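# Place cover on width-matched rectangle, then return the gripper

## Task

Set the cover open side down near the center of the rectangle whose color matches its width: yellow for 46 mm, white for 50 mm, blue for 54 mm. Its thin walls flex even under a gentle grip, and denting them fails the task. Take either gripper from the tool stand. Afterwards, hang every gripper you took in an empty stand slot, or the task fails. Finally release everything and move the arm away. Nothing may be placed or knocked off the table, and a locked-on tool counts as part of the arm.

## Robot and tools

Robot: one arm whose flange carries a tool changer. Two grippers, grip50 and grip85, hang in a tool stand, and the arm can lock either one on. Cameras: cam_head_left, cam_head_right and cam_wrist, each 504x504. Their calibration (K, distortion, T_world_to_cam) is given up front, and a result with pictures lists any camera whose numbers have changed.

Frames and units: the scene frame has its origin on the table top straight under the arm base, with +z up and +y to the left when facing along +x. Positions are in metres and quaternions are written w first. end_effector_position is always the center of the changer's flat face, with or without a tool. The face's z axis points away from the arm. In mm along the face's x, y, z axes, grip50's grip point sits at (0, -25, 180). grip85's grip point sits at (0, 0, 173) when closed and 13 mm closer to the face when fully open. Both grippers close along the face's x axis. grip50 opens to at most 50 mm and grip85 to 85 mm, so only grip85 can span a 54 mm cover.

execute_actions: "actions" holds one item or none. An empty list just reports the state. An action is {"rows": [...], "steps": n}: 1 to 15 rows and n up to 15 (default 15). Each step lasts 1/30 s and uses one row, and the last row repeats if the rows run out. A wait is {"steps": n} with n up to 300, counted from the previous result, so your reply time counts toward it. "pictures" (boolean) turns the images on or off. A refused call moves nothing.

Row: 14 numbers. x, y, z is an absolute target position for the changer face in the scene frame, in m. qw, qx, qy, qz is its absolute target orientation. Then come lock, grip50_position, grip50_force_limit, grip50_speed, grip85_position, grip85_force_limit, grip85_speed, each in [-1, 1]. The call is refused if the target is more than 0.6 m from the last reported position along any face axis. At each step the command is clipped to within 100 mm and 16 degrees of the measured pose, and position wins over orientation. Resend your chosen quaternion in every row, not the drifted reported one. Motion lags commands by about 0.17 s.

lock: a positive value locks the tool plate resting against the face, a negative value unlocks, and 0 keeps the last command. Either takes about 1 s. grip50_position: +1 is open (50 mm), the pads touch near -0.65, and -1 closes until blocked. grip85_position: +1 is open (85 mm), the pads meet near -0.8, and -1 closes until blocked. force_limit runs from 20 N at -1 up to 185 N (grip50) or 235 N (grip85) at +1. A fast close adds up to about 12 N. speed runs from about 20 mm/s at -1 to 150 mm/s at +1. Commands for a tool count only while tool_id names it and its readings are numbers.

move: "target" is one 14-number row. The face travels a straight path toward it lasting 0.5 to 10 s and may overshoot "speed" or stray from the path. "speed" is 0.002 to 0.5 m/s (default 0.25), and turning is capped at twice that value in rad/s. "stop_force" (9 to 40 N, optional, not allowed in the first 0.2 s) ends the path once the push against the motion rises that much for 2 steps. The face then backs up 2 steps and holds. Use it only with slow, non-turning moves. Omit it when backing off a contact. The result adds a "move:" line with the outcome (done, off_target, moving, held, fault, or contact, which takes priority) and the distance to the target. limits=paced means the pose was clipped, and limits=held means some steps were blocked by a check.

wait: "seconds", 0 to 10. zoom_image: "camera" plus "region" [x0, y0, x1, y1] in pixels from the top-left corner, no larger than 504x504. finished_scene: "scene" is the current scene's number. Replying without any tool call also ends things.

Results: the state line gives the face pose, velocities (m/s, rad/s) and, when nothing is pending, "Hand target". "Wrist force"/"Wrist torque" are along the face axes. They carry an offset of about 4 N and noise of about 2.4 N, and each axis saturates near 50 N. "no reading" is harmless. "pose unreachable" and HELD mark commands the clearance check altered or blocked. Tool fields: tool_id (grip50, grip85, none), plate_near, locked, unlocked, in_stand, unlock_refused, *_object_status (0 moving, 1 blocked while opening, 2 blocked while closing, i.e. gripped, 3 at target or pads met), and *_position_measured in counts. For grip50, about 3 counts is open and the width is (250 - counts) x 0.202 mm. For grip85, 78 counts is 60 mm, 130 is 40 mm, 180 is 20 mm and 230 means the pads have met.

Tool pickup: place the face on the plate within about 1 mm and 1 degree, with the face's -y pointing toward the fork's open side. When plate_near is 1, send lock +1 and wait for locked = 1. The gripper then closes and reopens by itself and shows n/a until ready, after which it obeys its position number. To remove a tool, raise it 10 to 30 mm (about 20), slide it at least 110 mm out along face -y, then lift. To return it, reverse that path. When in_stand = 1, keep still, send lock -1 and wait for unlocked = 1. Away from the stand, unlocking is refused. Slots are 180 mm apart. Fork arms lie 40 to 70 mm either side of the slot middle along face x, 45 mm toward the open side, with their tops 18 mm below a hung plate's face. The stops are 10 mm high.

Gripping the cover: use force_limit -1 and a slow speed, hold position -1, and confirm object_status 2. With force_limit -1 the fingers never re-close by themselves, and the status stays at 2 even if the object is lost. Changing position by 0.01 or more resets the status.

Hazards: the stiff arm can fault when pushed even slightly past a firm contact. A torque at a joint's load limit (142 N m for the big joints, 26.6 for the wrists) or 150 N of outside force stops the arm for 10 s. Motors warn at 70 °C and brake at 85 °C. Avoid drops, slams, hard pushes and denting the cover.

Each tool is called after ">>>" as a command line: name --argument value for each argument, lists and objects as JSON in quotes; but a table of rows of numbers goes row by row, as --pt "numbers of a row", without its own name.

## Session

>>> execute_actions --actions '[]'

Scene clock: 0.00 s of 6400.00 s.
end_effector_position=(+0.6048, +0.0473, +0.2922) locked=0 unlocked=1 plate_near=0 in_stand=0 unlock_refused=0 tool_id=none grip50_position_measured=n/a grip50_object_status=n/a grip85_position_measured=n/a grip85_object_status=n/a end_effector_quat_wxyz=(-0.075, +0.783, -0.058, +0.615) end_effector_velocity=(-0.000, +0.000, -0.000) end_effector_angular_velocity=(+0.001, +0.001, -0.000)
Joint positions: [ 0.066 -0.497  1.949 -4.539 -1.486 -0.448]
Joint velocities: [ 0.     0.001  0.001 -0.001 -0.001  0.001]
Wrist force (N, on the end effector, along its own x y z axes, offset not removed): no reading
Wrist torque (N m, same axes, about the end effector's origin, offset not removed): no reading
Hand target: +0.605, +0.047, +0.292; -0.075, +0.783, -0.058, +0.615

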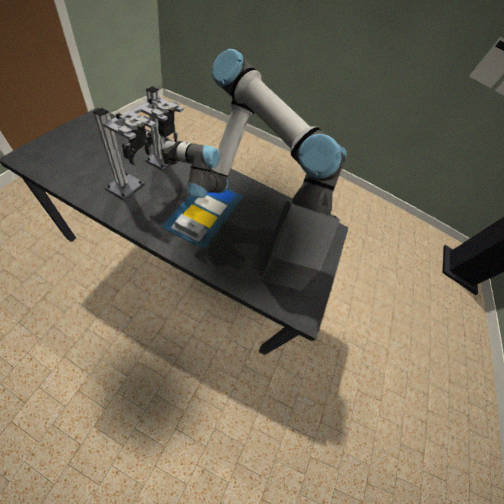

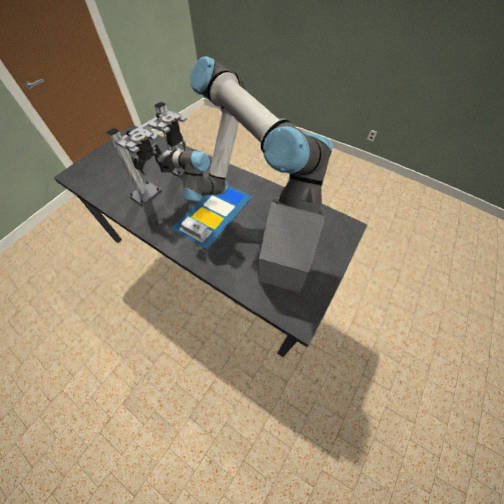

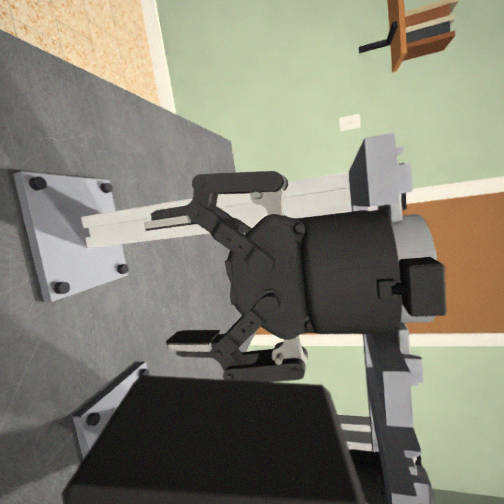

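>>> zoom_image --camera "cam_head_left" --region '[80, 70, 260, 250]'

>>> zoom_image --camera "cam_head_right" --region '[90, 80, 270, 260]'

Region (80, 70, 260, 250) of cam_head_left's 504x504 image, scaled by 2.800, with more detail than that image has.

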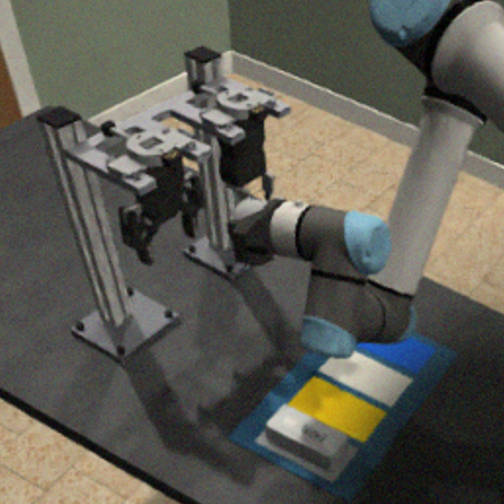

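Region (90, 80, 270, 260) of cam_head_right's 504x504 image, scaled by 2.800, with more detail than that image has.

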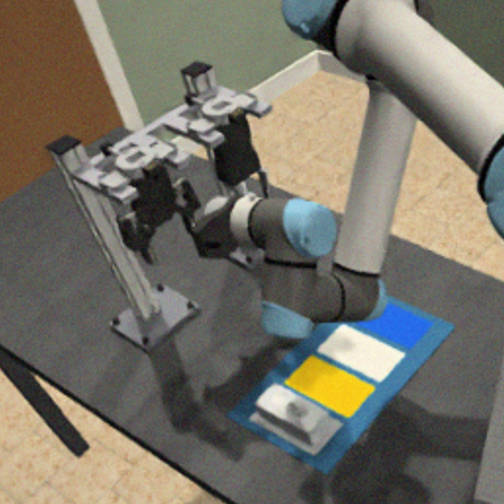

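>>> move --target '[0.52,0.1,0.45,0,0.7071,0.7071,0,0,1,-1,0,1,-1,0]'

Scene clock: 21.50 s of 6400.00 s.
end_effector_position=(+0.5205, +0.1001, +0.4503) locked=0 unlocked=1 plate_near=0 in_stand=0 unlock_refused=0 tool_id=none grip50_position_measured=n/a grip50_object_status=n/a grip85_position_measured=n/a grip85_object_status=n/a end_effector_quat_wxyz=(-0.001, +0.707, +0.707, +0.002) end_effector_velocity=(+0.001, +0.001, +0.001) end_effector_angular_velocity=(-0.007, +0.009, +0.008)
Joint positions: [ 0.515 -1.186  1.976 -2.327 -2.223 -1.245]
Joint velocities: [ 0.003  0.003 -0.009  0.022 -0.004  0.003]
Wrist force (N, on the end effector, along its own x y z axes, offset not removed): [0.1 -0.3 1.9]
Wrist torque (N m, same axes, about the end effector's origin, offset not removed): [0.06 -0.19 0.03]
Hand target: +0.520, +0.100, +0.450; -0.001, +0.707, +0.708, +0.001
Off the commanded pose: 0.001 m, 0 deg.
After step 90, 13.87 s passed at rest.
move: done
camera_calibration (this result's frames):
cam_wrist: T_world_to_cam=[[-0.0373905, 0.999144, -0.0176861, -0.0796443], [0.971501, 0.0404902, 0.233552, -0.55581], [0.234068, -0.00844939, -0.972183, 0.364302], [0, 0, 0, 1]] pos_world=[0.451721, 0.105159, 0.482571]

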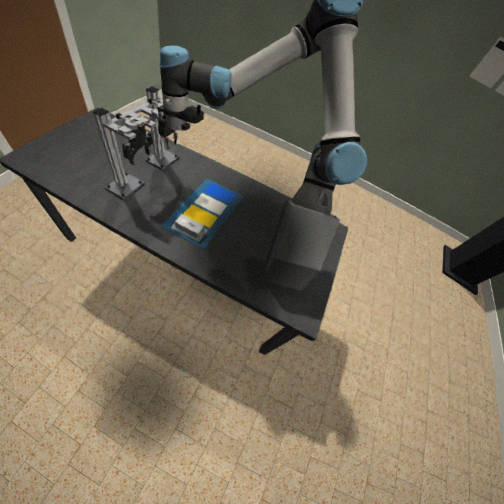

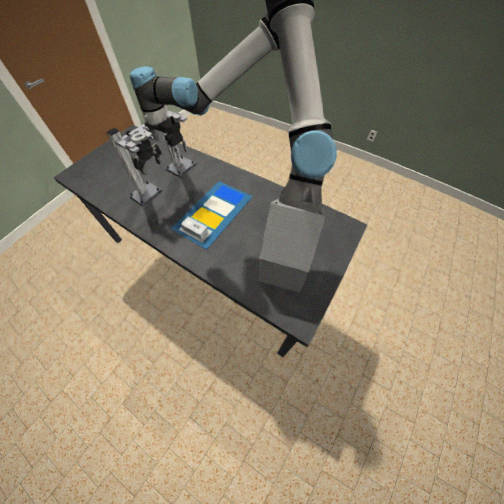

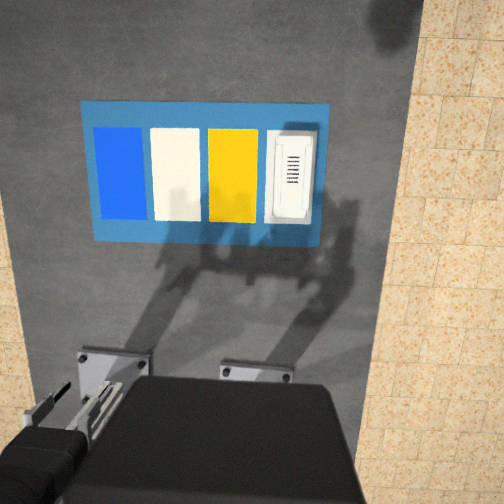

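>>> move --target '[0.76,0.0,0.56,0,0.7071,0.7071,0,0,1,-1,0,1,-1,0]'

Scene clock: 32.23 s of 6400.00 s.
end_effector_position=(+0.7594, -0.0004, +0.5601) locked=0 unlocked=1 plate_near=0 in_stand=0 unlock_refused=0 tool_id=none grip50_position_measured=n/a grip50_object_status=n/a grip85_position_measured=n/a grip85_object_status=n/a end_effector_quat_wxyz=(+0.000, +0.707, +0.707, +0.000) end_effector_velocity=(+0.003, -0.001, +0.000) end_effector_angular_velocity=(+0.000, +0.003, -0.001)
Joint positions: [ 0.42  -0.972  1.122 -1.757 -2.225 -1.363]
Joint velocities: [-0.002  0.006 -0.013  0.01   0.001  0.001]
Wrist force (N, on the end effector, along its own x y z axes, offset not removed): [2.7 1.1 -0.7]
Wrist torque (N m, same axes, about the end effector's origin, offset not removed): [0.15 -0.17 -0.08]
Hand target: +0.760, -0.000, +0.560; +0.000, +0.707, +0.707, -0.000
Off the commanded pose: 0.001 m, 0 deg.
After step 90, 5.93 s passed at rest.
move: done
camera_calibration (this result's frames):
cam_wrist: T_world_to_cam=[[-0.0368461, 0.999106, -0.0207186, 0.0330068], [0.97179, 0.0406563, 0.232318, -0.809023], [0.232952, -0.0115742, -0.972419, 0.415239], [0, 0, 0, 1]] pos_world=[0.690686, 0.00472061, 0.592421]

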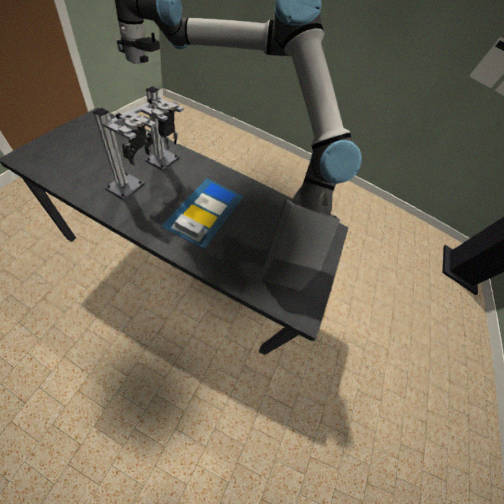

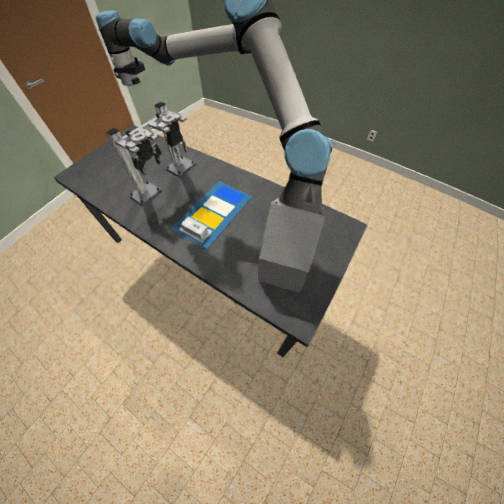

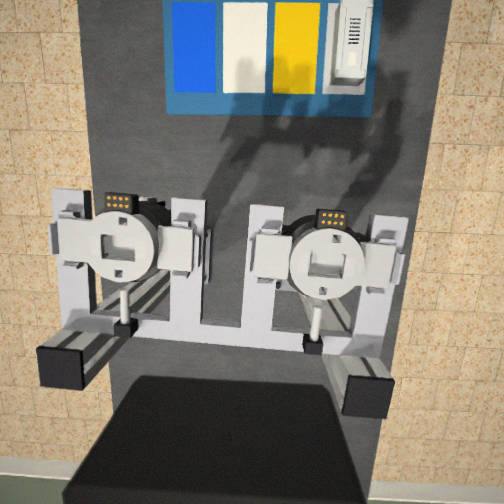

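>>> zoom_image --camera "cam_wrist" --region '[240, 180, 420, 360]'

>>> zoom_image --camera "cam_wrist" --region '[40, 170, 220, 350]'

Region (240, 180, 420, 360) of cam_wrist's 504x504 image, scaled by 2.800, with more detail than that image has.

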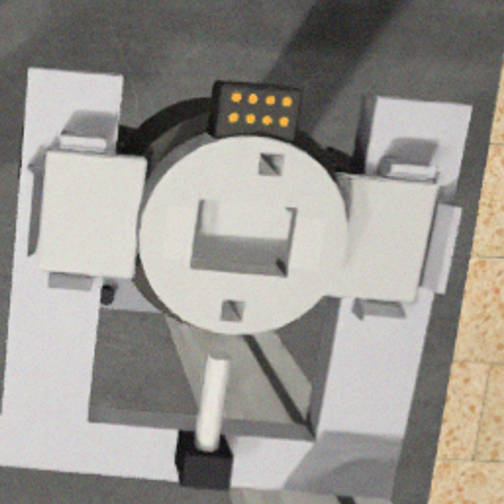

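Region (40, 170, 220, 350) of cam_wrist's 504x504 image, scaled by 2.800, with more detail than that image has.

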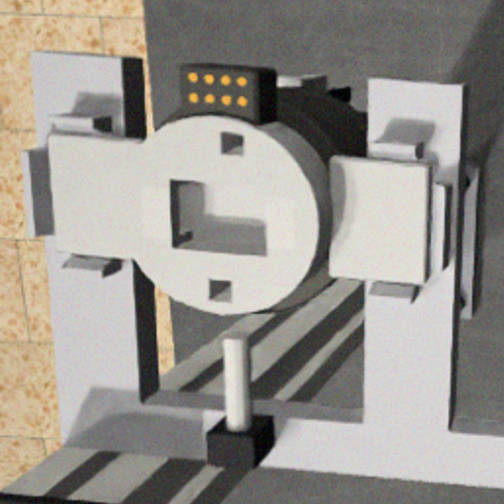

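>>> move --target '[0.7571,0.0673,0.40,0,0.723,0.6909,0,0,1,-1,0,1,-1,0]' --speed 0.15

>>> move --target '[0.7571,0.0673,0.352,0,0.723,0.6909,0,0,1,-1,0,1,-1,0]' --speed 0.006 --stop_force 10

Scene clock: 51.20 s of 6400.00 s.
end_effector_position=(+0.7573, +0.0672, +0.4001) locked=0 unlocked=1 plate_near=0 in_stand=0 unlock_refused=0 tool_id=none grip50_position_measured=n/a grip50_object_status=n/a grip85_position_measured=n/a grip85_object_status=n/a end_effector_quat_wxyz=(+0.000, +0.723, +0.691, -0.000) end_effector_velocity=(+0.001, +0.001, -0.002) end_effector_angular_velocity=(+0.000, -0.001, +0.000)
Joint positions: [ 0.36  -0.808  1.302 -2.147 -2.222 -1.393]
Joint velocities: [-0.001  0.004 -0.002 -0.005  0.    -0.002]
Wrist force (N, on the end effector, along its own x y z axes, offset not removed): [2.8 -0.2 -0.9]
Wrist torque (N m, same axes, about the end effector's origin, offset not removed): [0.05 -0.29 -0.24]
Hand target: +0.757, +0.067, +0.400; +0.000, +0.723, +0.691, -0.000
Off the commanded pose: 0.000 m, 0 deg.
After step 90, 14.27 s passed at rest.
move: done
camera_calibration (this result's frames):
cam_wrist: T_world_to_cam=[[0.00852096, 0.99975, -0.0206679, -0.0724345], [0.97271, -0.00349437, 0.231998, -0.770198], [0.231868, -0.0220807, -0.972497, 0.26256], [0, 0, 0, 1]] pos_world=[0.688917, 0.0755226, 0.432526]

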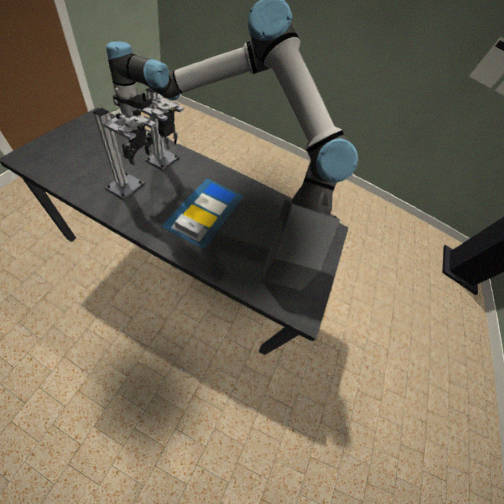

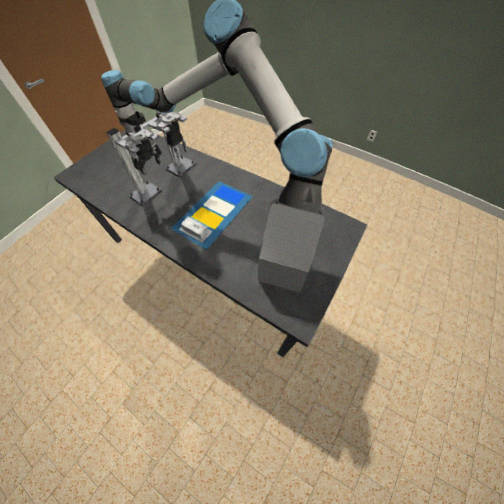

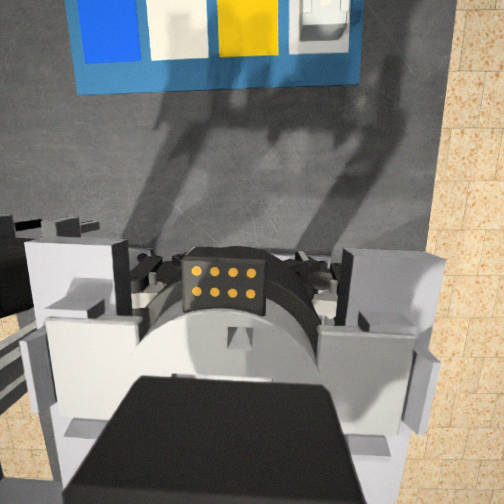

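Scene clock: 56.20 s of 6400.00 s.
end_effector_position=(+0.7572, +0.0673, +0.3723) locked=0 unlocked=1 plate_near=0 in_stand=0 unlock_refused=0 tool_id=none grip50_position_measured=n/a grip50_object_status=n/a grip85_position_measured=n/a grip85_object_status=n/a end_effector_quat_wxyz=(+0.000, +0.723, +0.691, +0.000) end_effector_velocity=(-0.000, -0.000, -0.000) end_effector_angular_velocity=(-0.002, +0.004, -0.000)
Joint positions: [ 0.337 -0.781  1.322 -2.211 -2.22  -1.421]
Joint velocities: [-0.     0.    -0.002  0.007 -0.001  0.003]
Wrist force (N, on the end effector, along its own x y z axes, offset not removed): [2.1 1.1 -28.2]
Wrist torque (N m, same axes, about the end effector's origin, offset not removed): [-0.15 0.15 -0.09]
Hand target: +0.757, +0.067, +0.373; +0.000, +0.723, +0.691, -0.000
Off the commanded pose: 0.020 m, 0 deg.
move: contact
camera_calibration (this result's frames):
cam_wrist: T_world_to_cam=[[0.00851194, 0.999752, -0.0205746, -0.0730585], [0.972675, -0.00350391, 0.232146, -0.763691], [0.232017, -0.0219884, -0.972463, 0.23537], [0, 0, 0, 1]] pos_world=[0.688835, 0.0755399, 0.404673]

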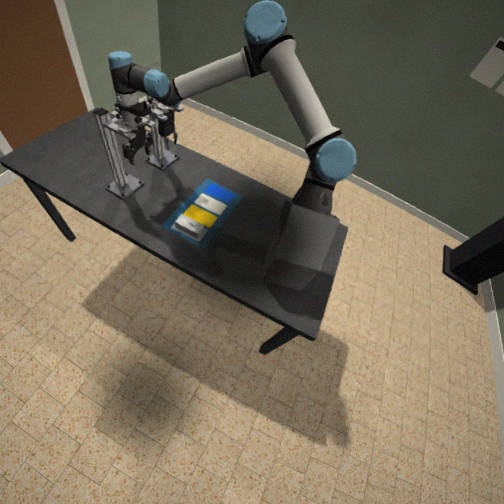

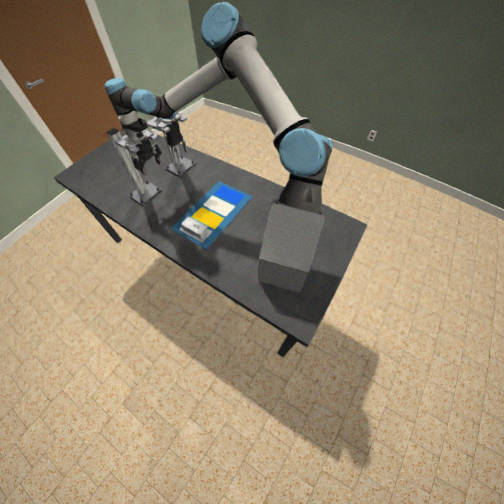

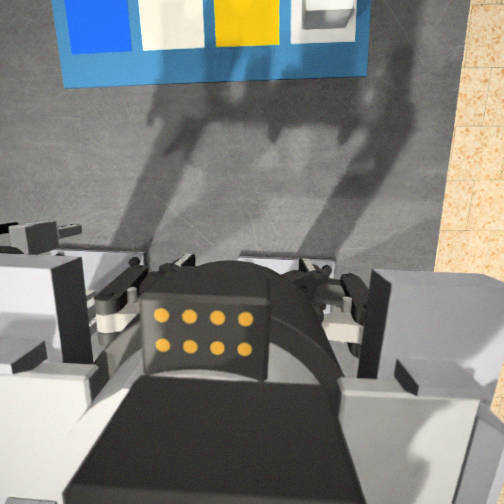

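>>> move --target '[0.7529,0.063,0.376,0,0.723,0.6909,0,0,1,-1,0,1,-1,0]' --speed 0.01

>>> move --target '[0.7529,0.063,0.352,0,0.723,0.6909,0,0,1,-1,0,1,-1,0]' --speed 0.003 --stop_force 10

Scene clock: 75.53 s of 6400.00 s.
end_effector_position=(+0.7530, +0.0632, +0.3759) locked=0 unlocked=1 plate_near=0 in_stand=0 unlock_refused=0 tool_id=none grip50_position_measured=n/a grip50_object_status=n/a grip85_position_measured=n/a grip85_object_status=n/a end_effector_quat_wxyz=(+0.000, +0.723, +0.691, -0.000) end_effector_velocity=(-0.001, -0.003, +0.001) end_effector_angular_velocity=(+0.001, -0.000, -0.003)
Joint positions: [ 0.336 -0.798  1.34  -2.213 -2.219 -1.422]
Joint velocities: [-0.002 -0.006  0.006 -0.001  0.001  0.001]
Wrist force (N, on the end effector, along its own x y z axes, offset not removed): [2.7 1.5 0.9]
Wrist torque (N m, same axes, about the end effector's origin, offset not removed): [0.17 -0.33 -0.03]
Hand target: +0.753, +0.063, +0.376; +0.000, +0.723, +0.691, -0.000
Off the commanded pose: 0.000 m, 0 deg.
After step 90, 15.43 s passed at rest.
move: done
camera_calibration (this result's frames):
cam_wrist: T_world_to_cam=[[0.00855793, 0.999753, -0.0204946, -0.0688958], [0.972698, -0.00356944, 0.232047, -0.760434], [0.231917, -0.0219209, -0.972489, 0.239831], [0, 0, 0, 1]] pos_world=[0.684642, 0.0714218, 0.408277]

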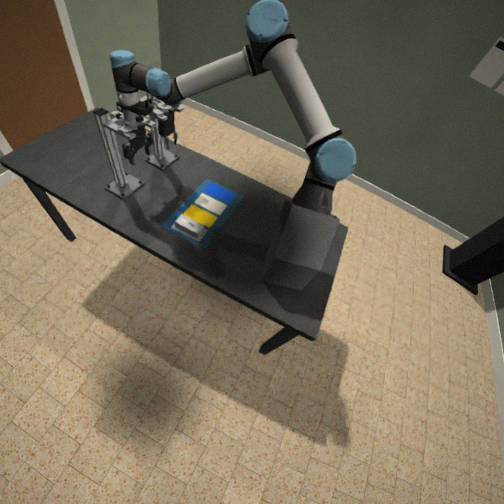

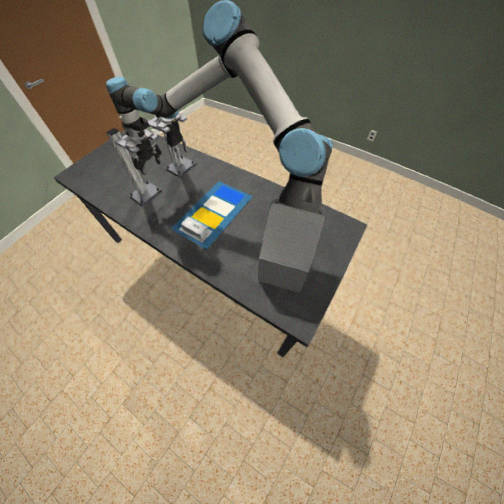

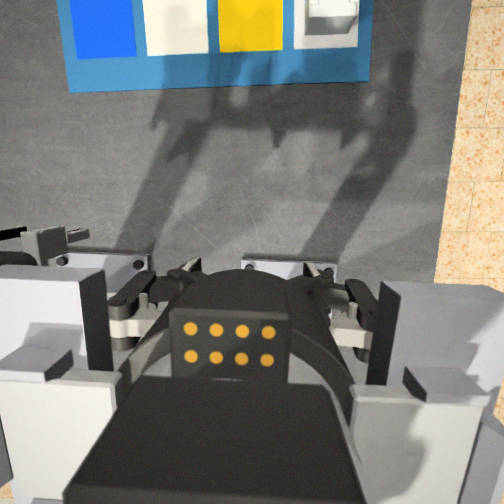

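Scene clock: 77.40 s of 6400.00 s.
end_effector_position=(+0.7530, +0.0631, +0.3714) locked=0 unlocked=1 plate_near=0 in_stand=0 unlock_refused=0 tool_id=none grip50_position_measured=n/a grip50_object_status=n/a grip85_position_measured=n/a grip85_object_status=n/a end_effector_quat_wxyz=(+0.000, +0.723, +0.691, +0.000) end_effector_velocity=(-0.001, -0.000, -0.000) end_effector_angular_velocity=(+0.000, +0.003, +0.001)
Joint positions: [ 0.332 -0.793  1.343 -2.223 -2.219 -1.427]
Joint velocities: [-0.001 -0.001  0.001  0.003  0.001  0.001]
Wrist force (N, on the end effector, along its own x y z axes, offset not removed): [1.5 -0.3 -20.5]
Wrist torque (N m, same axes, about the end effector's origin, offset not removed): [0.04 -0.06 -0.32]
Hand target: +0.753, +0.063, +0.372; +0.000, +0.723, +0.691, +0.000
Off the commanded pose: 0.019 m, 0 deg.
move: contact
camera_calibration (this result's frames):
cam_wrist: T_world_to_cam=[[0.00856438, 0.999754, -0.0204526, -0.068991], [0.972643, -0.00358032, 0.232276, -0.759438], [0.232145, -0.0218824, -0.972435, 0.23527], [0, 0, 0, 1]] pos_world=[0.684637, 0.0714033, 0.403773]

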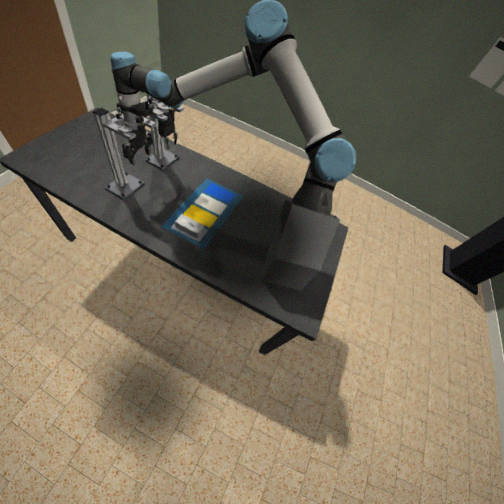

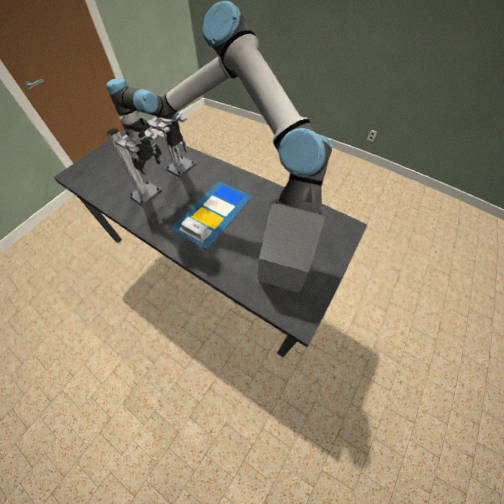

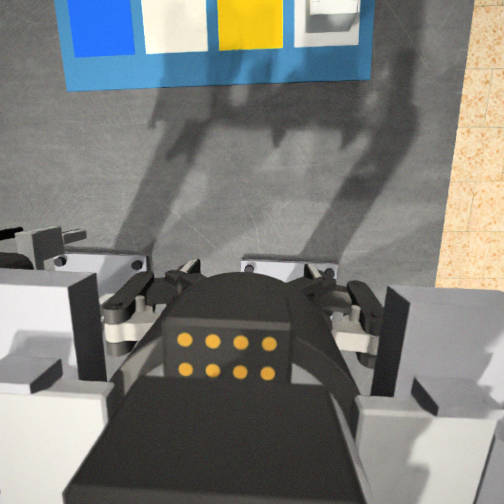

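>>> move --target '[0.7529,0.0617,0.374,0,0.7193,0.6947,0,0,1,-1,0,1,-1,0]' --speed 0.01

>>> move --target '[0.7529,0.0617,0.352,0,0.7193,0.6947,0,0,1,-1,0,1,-1,0]' --speed 0.003 --stop_force 12

Scene clock: 95.90 s of 6400.00 s.
end_effector_position=(+0.7529, +0.0618, +0.3739) locked=0 unlocked=1 plate_near=0 in_stand=0 unlock_refused=0 tool_id=none grip50_position_measured=n/a grip50_object_status=n/a grip85_position_measured=n/a grip85_object_status=n/a end_effector_quat_wxyz=(+0.000, +0.719, +0.695, +0.000) end_effector_velocity=(+0.000, -0.001, +0.002) end_effector_angular_velocity=(+0.000, -0.002, +0.005)
Joint positions: [ 0.333 -0.798  1.343 -2.218 -2.219 -1.436]
Joint velocities: [ 0.001 -0.003 -0.     0.002 -0.    -0.005]
Wrist force (N, on the end effector, along its own x y z axes, offset not removed): [2.1 0.8 -0.7]
Wrist torque (N m, same axes, about the end effector's origin, offset not removed): [0.18 -0.27 -0.18]
Hand target: +0.753, +0.062, +0.374; -0.000, +0.719, +0.695, +0.000
Off the commanded pose: 0.000 m, 0 deg.
After step 90, 14.73 s passed at rest.
move: done
camera_calibration (this result's frames):
cam_wrist: T_world_to_cam=[[-0.00161246, 0.999789, -0.0204873, -0.0598859], [0.972684, 0.00632373, 0.232046, -0.760446], [0.232126, -0.0195535, -0.972489, 0.237588], [0, 0, 0, 1]] pos_world=[0.684427, 0.0693278, 0.406282]

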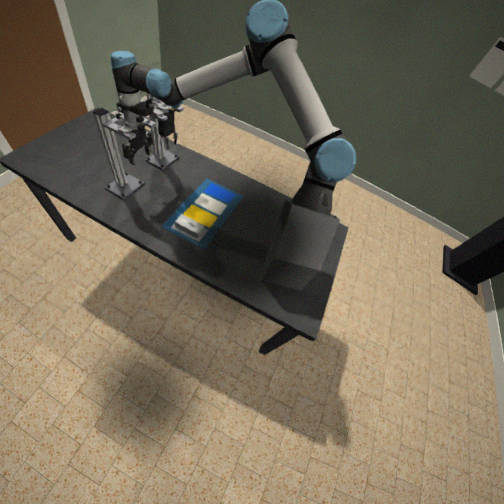

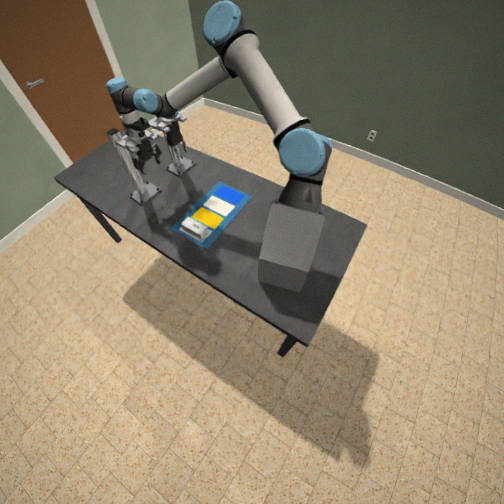

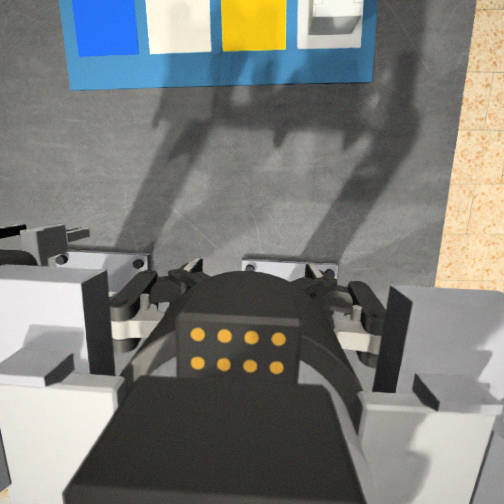

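Scene clock: 100.40 s of 6400.00 s.
end_effector_position=(+0.7529, +0.0617, +0.3615) locked=0 unlocked=1 plate_near=1 in_stand=1 unlock_refused=0 tool_id=none grip50_position_measured=n/a grip50_object_status=n/a grip85_position_measured=n/a grip85_object_status=n/a end_effector_quat_wxyz=(+0.000, +0.719, +0.695, +0.000) end_effector_velocity=(-0.001, +0.001, +0.001) end_effector_angular_velocity=(-0.001, +0.002, +0.006)
Joint positions: [ 0.323 -0.785  1.35  -2.246 -2.218 -1.45 ]
Joint velocities: [ 0.002 -0.001  0.002  0.003 -0.001 -0.001]
Wrist force (N, on the end effector, along its own x y z axes, offset not removed): [2.7 9.7 -15.9]
Wrist torque (N m, same axes, about the end effector's origin, offset not removed): [0.06 -0.27 0.60]
Hand target: +0.753, +0.062, +0.362; +0.000, +0.719, +0.695, +0.000
Off the commanded pose: 0.010 m, 0 deg.
move: contact
camera_calibration (this result's frames):
cam_wrist: T_world_to_cam=[[-0.00178661, 0.999789, -0.0204606, -0.0600086], [0.972633, 0.00649119, 0.232257, -0.757651], [0.232341, -0.0194857, -0.972439, 0.225343], [0, 0, 0, 1]] pos_world=[0.684453, 0.069305, 0.393874]

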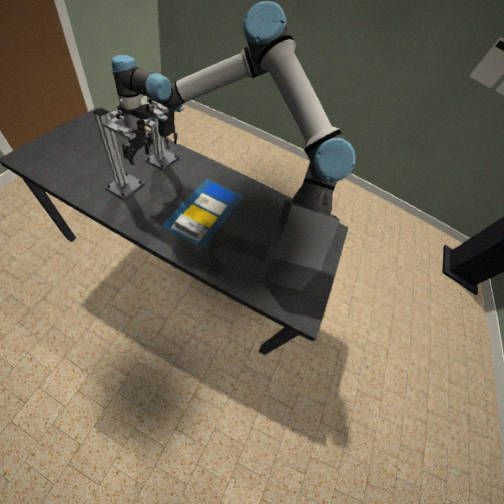

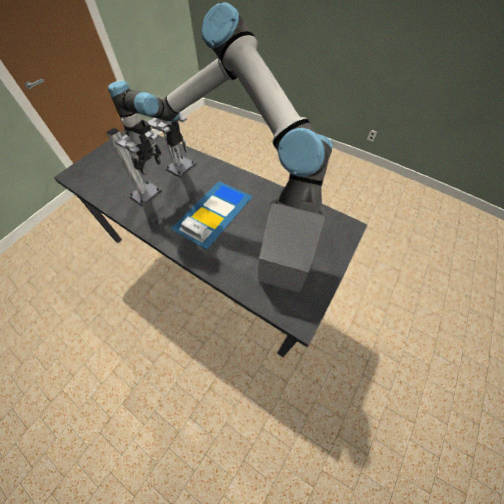

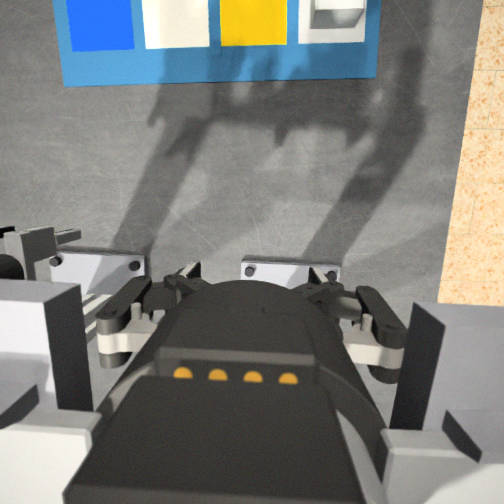

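>>> execute_actions --actions '[{"rows":[[0.7532,0.0617,0.3617,0,0.7212,0.6928,0,1,1,-1,0,1,-1,0]],"steps":15}]' --pictures false

>>> execute_actions --actions '[{"steps":30}]' --pictures false

Scene clock: 106.13 s of 6400.00 s.
end_effector_position=(+0.7532, +0.0617, +0.3618) locked=0 unlocked=0 plate_near=1 in_stand=1 unlock_refused=0 tool_id=none grip50_position_measured=n/a grip50_object_status=n/a grip85_position_measured=n/a grip85_object_status=n/a end_effector_quat_wxyz=(+0.000, +0.721, +0.693, +0.000) end_effector_velocity=(-0.000, +0.001, -0.000) end_effector_angular_velocity=(+0.000, -0.000, +0.000)
Joint positions: [ 0.323 -0.785  1.349 -2.245 -2.218 -1.444]
Joint velocities: [ 0.001  0.001  0.    -0.    -0.     0.001]
Wrist force (N, on the end effector, along its own x y z axes, offset not removed): [2.6 -2.6 -4.3]
Wrist torque (N m, same axes, about the end effector's origin, offset not removed): [-0.04 -0.36 -0.11]
Hand target: +0.753, +0.062, +0.362; -0.000, +0.721, +0.693, +0.000
Off the commanded pose: 0.000 m, 0 deg.
Steps of this call (steps 1 to 90: nothing new was sent; then 2.23 s passed at rest; steps 91 to 105: all 15 steps of this action). Readings (end_effector_position | what the end effector reports):
91: (+0.7529, +0.0617, +0.3618) | locked=0 unlocked=0 plate_near=1 in_stand=1 unlock_refused=0 tool_id=none grip50_position_measured=n/a grip50_object_status=n/a grip85_position_measured=n/a grip85_object_status=n/a
92: (+0.7530, +0.0617, +0.3618) | locked=0 unlocked=0 plate_near=1 in_stand=1 unlock_refused=0 tool_id=none grip50_position_measured=n/a grip50_object_status=n/a grip85_position_measured=n/a grip85_object_status=n/a
94: (+0.7531, +0.0617, +0.3618) | locked=0 unlocked=0 plate_near=1 in_stand=1 unlock_refused=0 tool_id=none grip50_position_measured=n/a grip50_object_status=n/a grip85_position_measured=n/a grip85_object_status=n/a
98: (+0.7532, +0.0617, +0.3618) | locked=0 unlocked=0 plate_near=1 in_stand=1 unlock_refused=0 tool_id=none grip50_position_measured=n/a grip50_object_status=n/a grip85_position_measured=n/a grip85_object_status=n/a
105: the state above

Scene clock: 107.13 s of 6400.00 s.
end_effector_position=(+0.7532, +0.0617, +0.3618) locked=1 unlocked=0 plate_near=1 in_stand=1 unlock_refused=0 tool_id=grip85 grip50_position_measured=n/a grip50_object_status=n/a grip85_position_measured=n/a grip85_object_status=n/a end_effector_quat_wxyz=(+0.000, +0.721, +0.693, +0.000) end_effector_velocity=(-0.000, -0.000, -0.000) end_effector_angular_velocity=(-0.000, +0.001, +0.001)
Joint positions: [ 0.323 -0.784  1.349 -2.245 -2.218 -1.444]
Joint velocities: [-0.    -0.001  0.001  0.    -0.    -0.001]
Wrist force (N, on the end effector, along its own x y z axes, offset not removed): [0.0 2.3 -18.0]
Wrist torque (N m, same axes, about the end effector's origin, offset not removed): [0.10 -0.92 -0.11]
Hand target: +0.753, +0.062, +0.362; -0.000, +0.721, +0.693, +0.000
Off the commanded pose: 0.000 m, 0 deg.
Steps of this call (steps 1 to 30: nothing new was sent). Readings (end_effector_position | what the end effector reports):
1: (+0.7532, +0.0617, +0.3618) | locked=0 unlocked=0 plate_near=1 in_stand=1 unlock_refused=0 tool_id=none grip50_position_measured=n/a grip50_object_status=n/a grip85_position_measured=n/a grip85_object_status=n/a
2: (+0.7532, +0.0617, +0.3618) | locked=0 unlocked=0 plate_near=1 in_stand=1 unlock_refused=0 tool_id=none grip50_position_measured=n/a grip50_object_status=n/a grip85_position_measured=n/a grip85_object_status=n/a
4: (+0.7532, +0.0617, +0.3618) | locked=0 unlocked=0 plate_near=1 in_stand=1 unlock_refused=0 tool_id=none grip50_position_measured=n/a grip50_object_status=n/a grip85_position_measured=n/a grip85_object_status=n/a
8: (+0.7532, +0.0618, +0.3617) | locked=0 unlocked=0 plate_near=1 in_stand=1 unlock_refused=0 tool_id=none grip50_position_measured=n/a grip50_object_status=n/a grip85_position_measured=n/a grip85_object_status=n/a
30: the state above

>>> move --target '[0.7532,0.0617,0.382,0,0.7212,0.6928,0,0,1,-1,0,1,-1,0]' --speed 0.03

>>> move --target '[0.625,0.0672,0.382,0,0.7212,0.6928,0,0,1,-1,0,1,-1,0]' --speed 0.08

>>> move --target '[0.47,0.155,0.29,0,0.6997,0.7145,0,0,1,-1,0,1,-1,0]' --speed 0.15

Scene clock: 115.00 s of 6400.00 s.
end_effector_position=(+0.7532, +0.0617, +0.3818) locked=1 unlocked=0 plate_near=1 in_stand=0 unlock_refused=0 tool_id=grip85 grip50_position_measured=n/a grip50_object_status=n/a grip85_position_measured=3 grip85_object_status=3 end_effector_quat_wxyz=(-0.000, +0.721, +0.693, +0.000) end_effector_velocity=(+0.000, +0.000, +0.003) end_effector_angular_velocity=(+0.001, -0.001, -0.002)
Joint positions: [ 0.339 -0.805  1.337 -2.2   -2.22  -1.424]
Joint velocities: [ 0.003 -0.003 -0.002  0.005  0.     0.004]
Wrist force (N, on the end effector, along its own x y z axes, offset not removed): [1.7 -0.2 -0.4]
Wrist torque (N m, same axes, about the end effector's origin, offset not removed): [0.29 -0.16 -0.19]
Hand target: +0.753, +0.062, +0.382; -0.000, +0.721, +0.693, +0.000
Off the commanded pose: 0.000 m, 0 deg.
After step 150, 1.87 s passed at rest.
move: done
camera_calibration (this result's frames):
cam_wrist: T_world_to_cam=[[0.00333081, 0.999786, -0.0204369, -0.0634151], [0.972699, 0.00150317, 0.232067, -0.762265], [0.232048, -0.0206519, -0.972485, 0.245285], [0, 0, 0, 1]] pos_world=[0.684748, 0.0696129, 0.414137]

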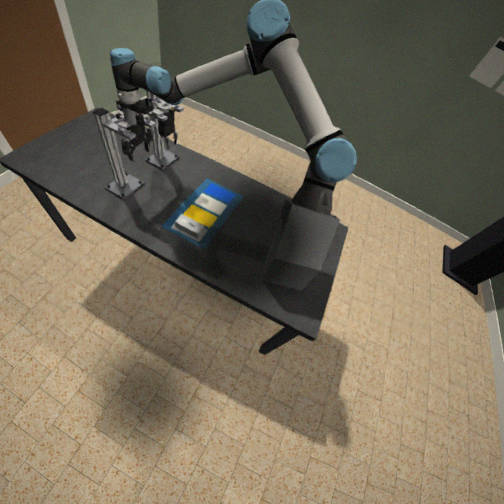

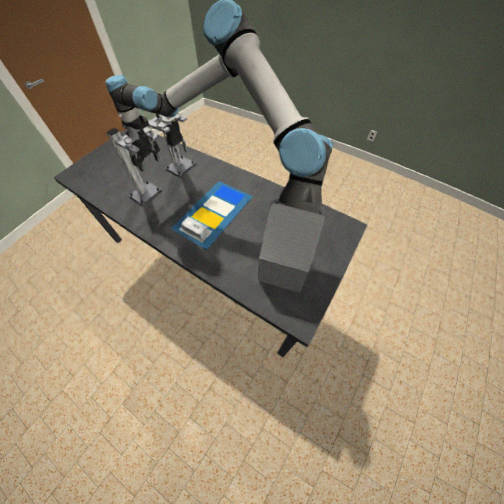

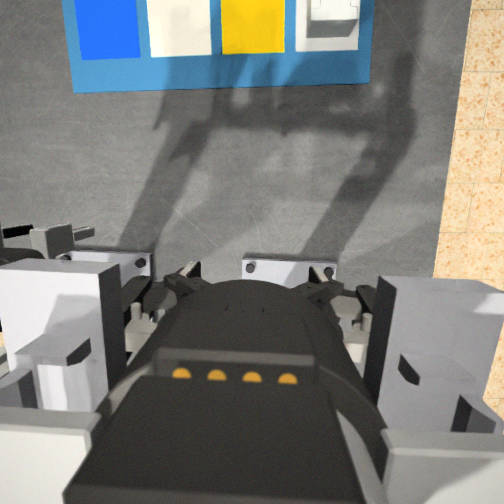

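Scene clock: 117.07 s of 6400.00 s.
end_effector_position=(+0.6254, +0.0674, +0.3819) locked=1 unlocked=0 plate_near=1 in_stand=0 unlock_refused=0 tool_id=grip85 grip50_position_measured=n/a grip50_object_status=n/a grip85_position_measured=3 grip85_object_status=3 end_effector_quat_wxyz=(-0.000, +0.721, +0.693, +0.000) end_effector_velocity=(-0.003, +0.001, -0.001) end_effector_angular_velocity=(+0.000, +0.002, +0.001)
Joint positions: [ 0.365 -1.002  1.769 -2.416 -2.222 -1.392]
Joint velocities: [ 0.    -0.001  0.008 -0.004  0.     0.001]
Wrist force (N, on the end effector, along its own x y z axes, offset not removed): [0.2 0.1 -0.3]
Wrist torque (N m, same axes, about the end effector's origin, offset not removed): [0.05 -0.33 -0.17]
Hand target: +0.625, +0.067, +0.382; -0.000, +0.721, +0.693, +0.000
Off the commanded pose: 0.000 m, 0 deg.
move: done
camera_calibration (this result's frames):
cam_wrist: T_world_to_cam=[[0.00335222, 0.999786, -0.0204289, -0.0687041], [0.972714, 0.00147917, 0.232005, -0.637957], [0.231985, -0.0206492, -0.9725, 0.275263], [0, 0, 0, 1]] pos_world=[0.556922, 0.075317, 0.414299]

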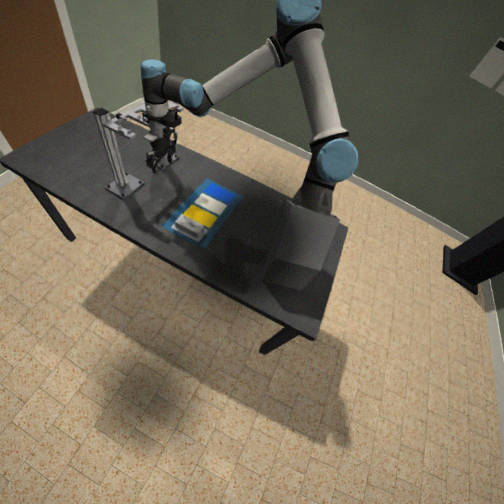

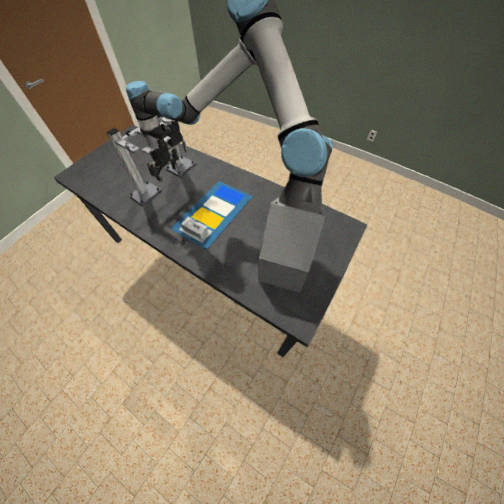

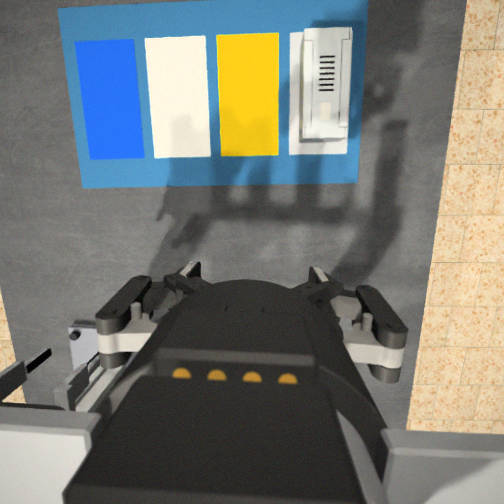

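Scene clock: 118.93 s of 6400.00 s.
end_effector_position=(+0.4704, +0.1553, +0.2899) locked=1 unlocked=0 plate_near=1 in_stand=0 unlock_refused=0 tool_id=grip85 grip50_position_measured=n/a grip50_object_status=n/a grip85_position_measured=3 grip85_object_status=3 end_effector_quat_wxyz=(-0.000, +0.700, +0.714, +0.000) end_effector_velocity=(-0.001, +0.001, -0.001) end_effector_angular_velocity=(-0.000, -0.001, -0.001)
Joint positions: [ 0.427 -0.845  2.137 -2.892 -2.225 -1.373]
Joint velocities: [ 0.001  0.004  0.002 -0.007 -0.001  0.001]
Wrist force (N, on the end effector, along its own x y z axes, offset not removed): [1.5 1.7 -4.2]
Wrist torque (N m, same axes, about the end effector's origin, offset not removed): [0.22 -0.17 -0.01]
Hand target: +0.470, +0.155, +0.290; -0.000, +0.700, +0.714, +0.000
Off the commanded pose: 0.000 m, 0 deg.
move: done
camera_calibration (this result's frames):
cam_wrist: T_world_to_cam=[[-0.0574293, 0.998143, -0.0203228, -0.129089], [0.970836, 0.0605811, 0.231963, -0.474269], [0.232764, -0.00640866, -0.972512, 0.220993], [0, 0, 0, 1]] pos_world=[0.401585, 0.158998, 0.322307]

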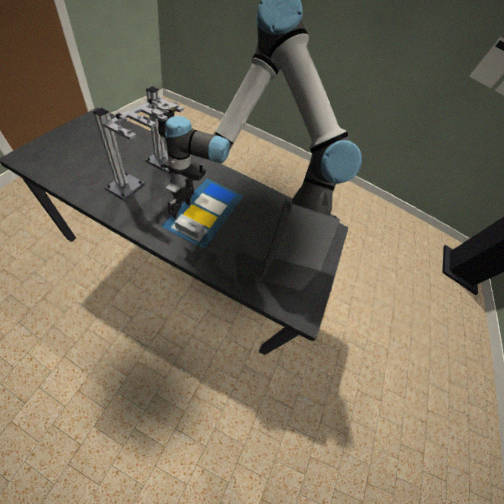

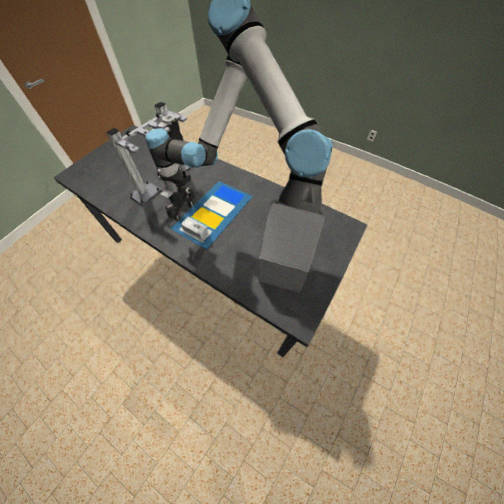

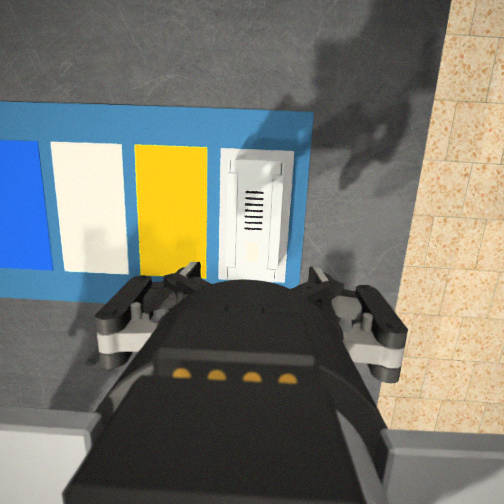

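>>> zoom_image --camera "cam_wrist" --region '[180, 135, 340, 295]'

>>> zoom_image --camera "cam_head_left" --region '[150, 170, 240, 260]'

Region (180, 135, 340, 295) of cam_wrist's 504x504 image, scaled by 3.150, with more detail than that image has.

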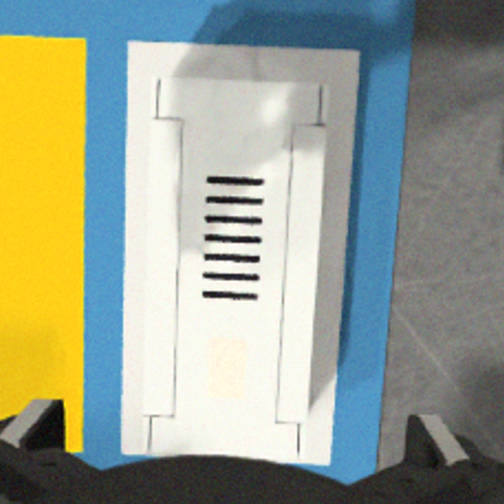

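Region (150, 170, 240, 260) of cam_head_left's 504x504 image, scaled by 5.600, with more detail than that image has.

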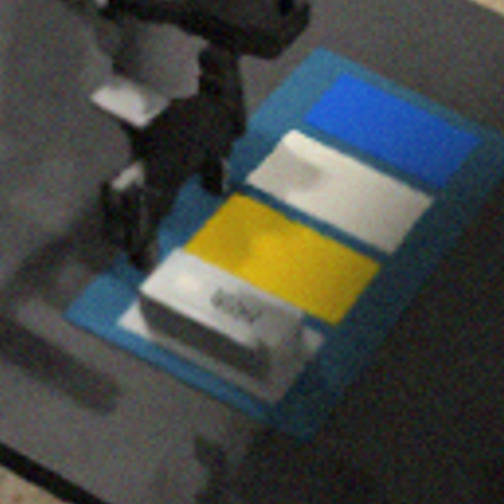

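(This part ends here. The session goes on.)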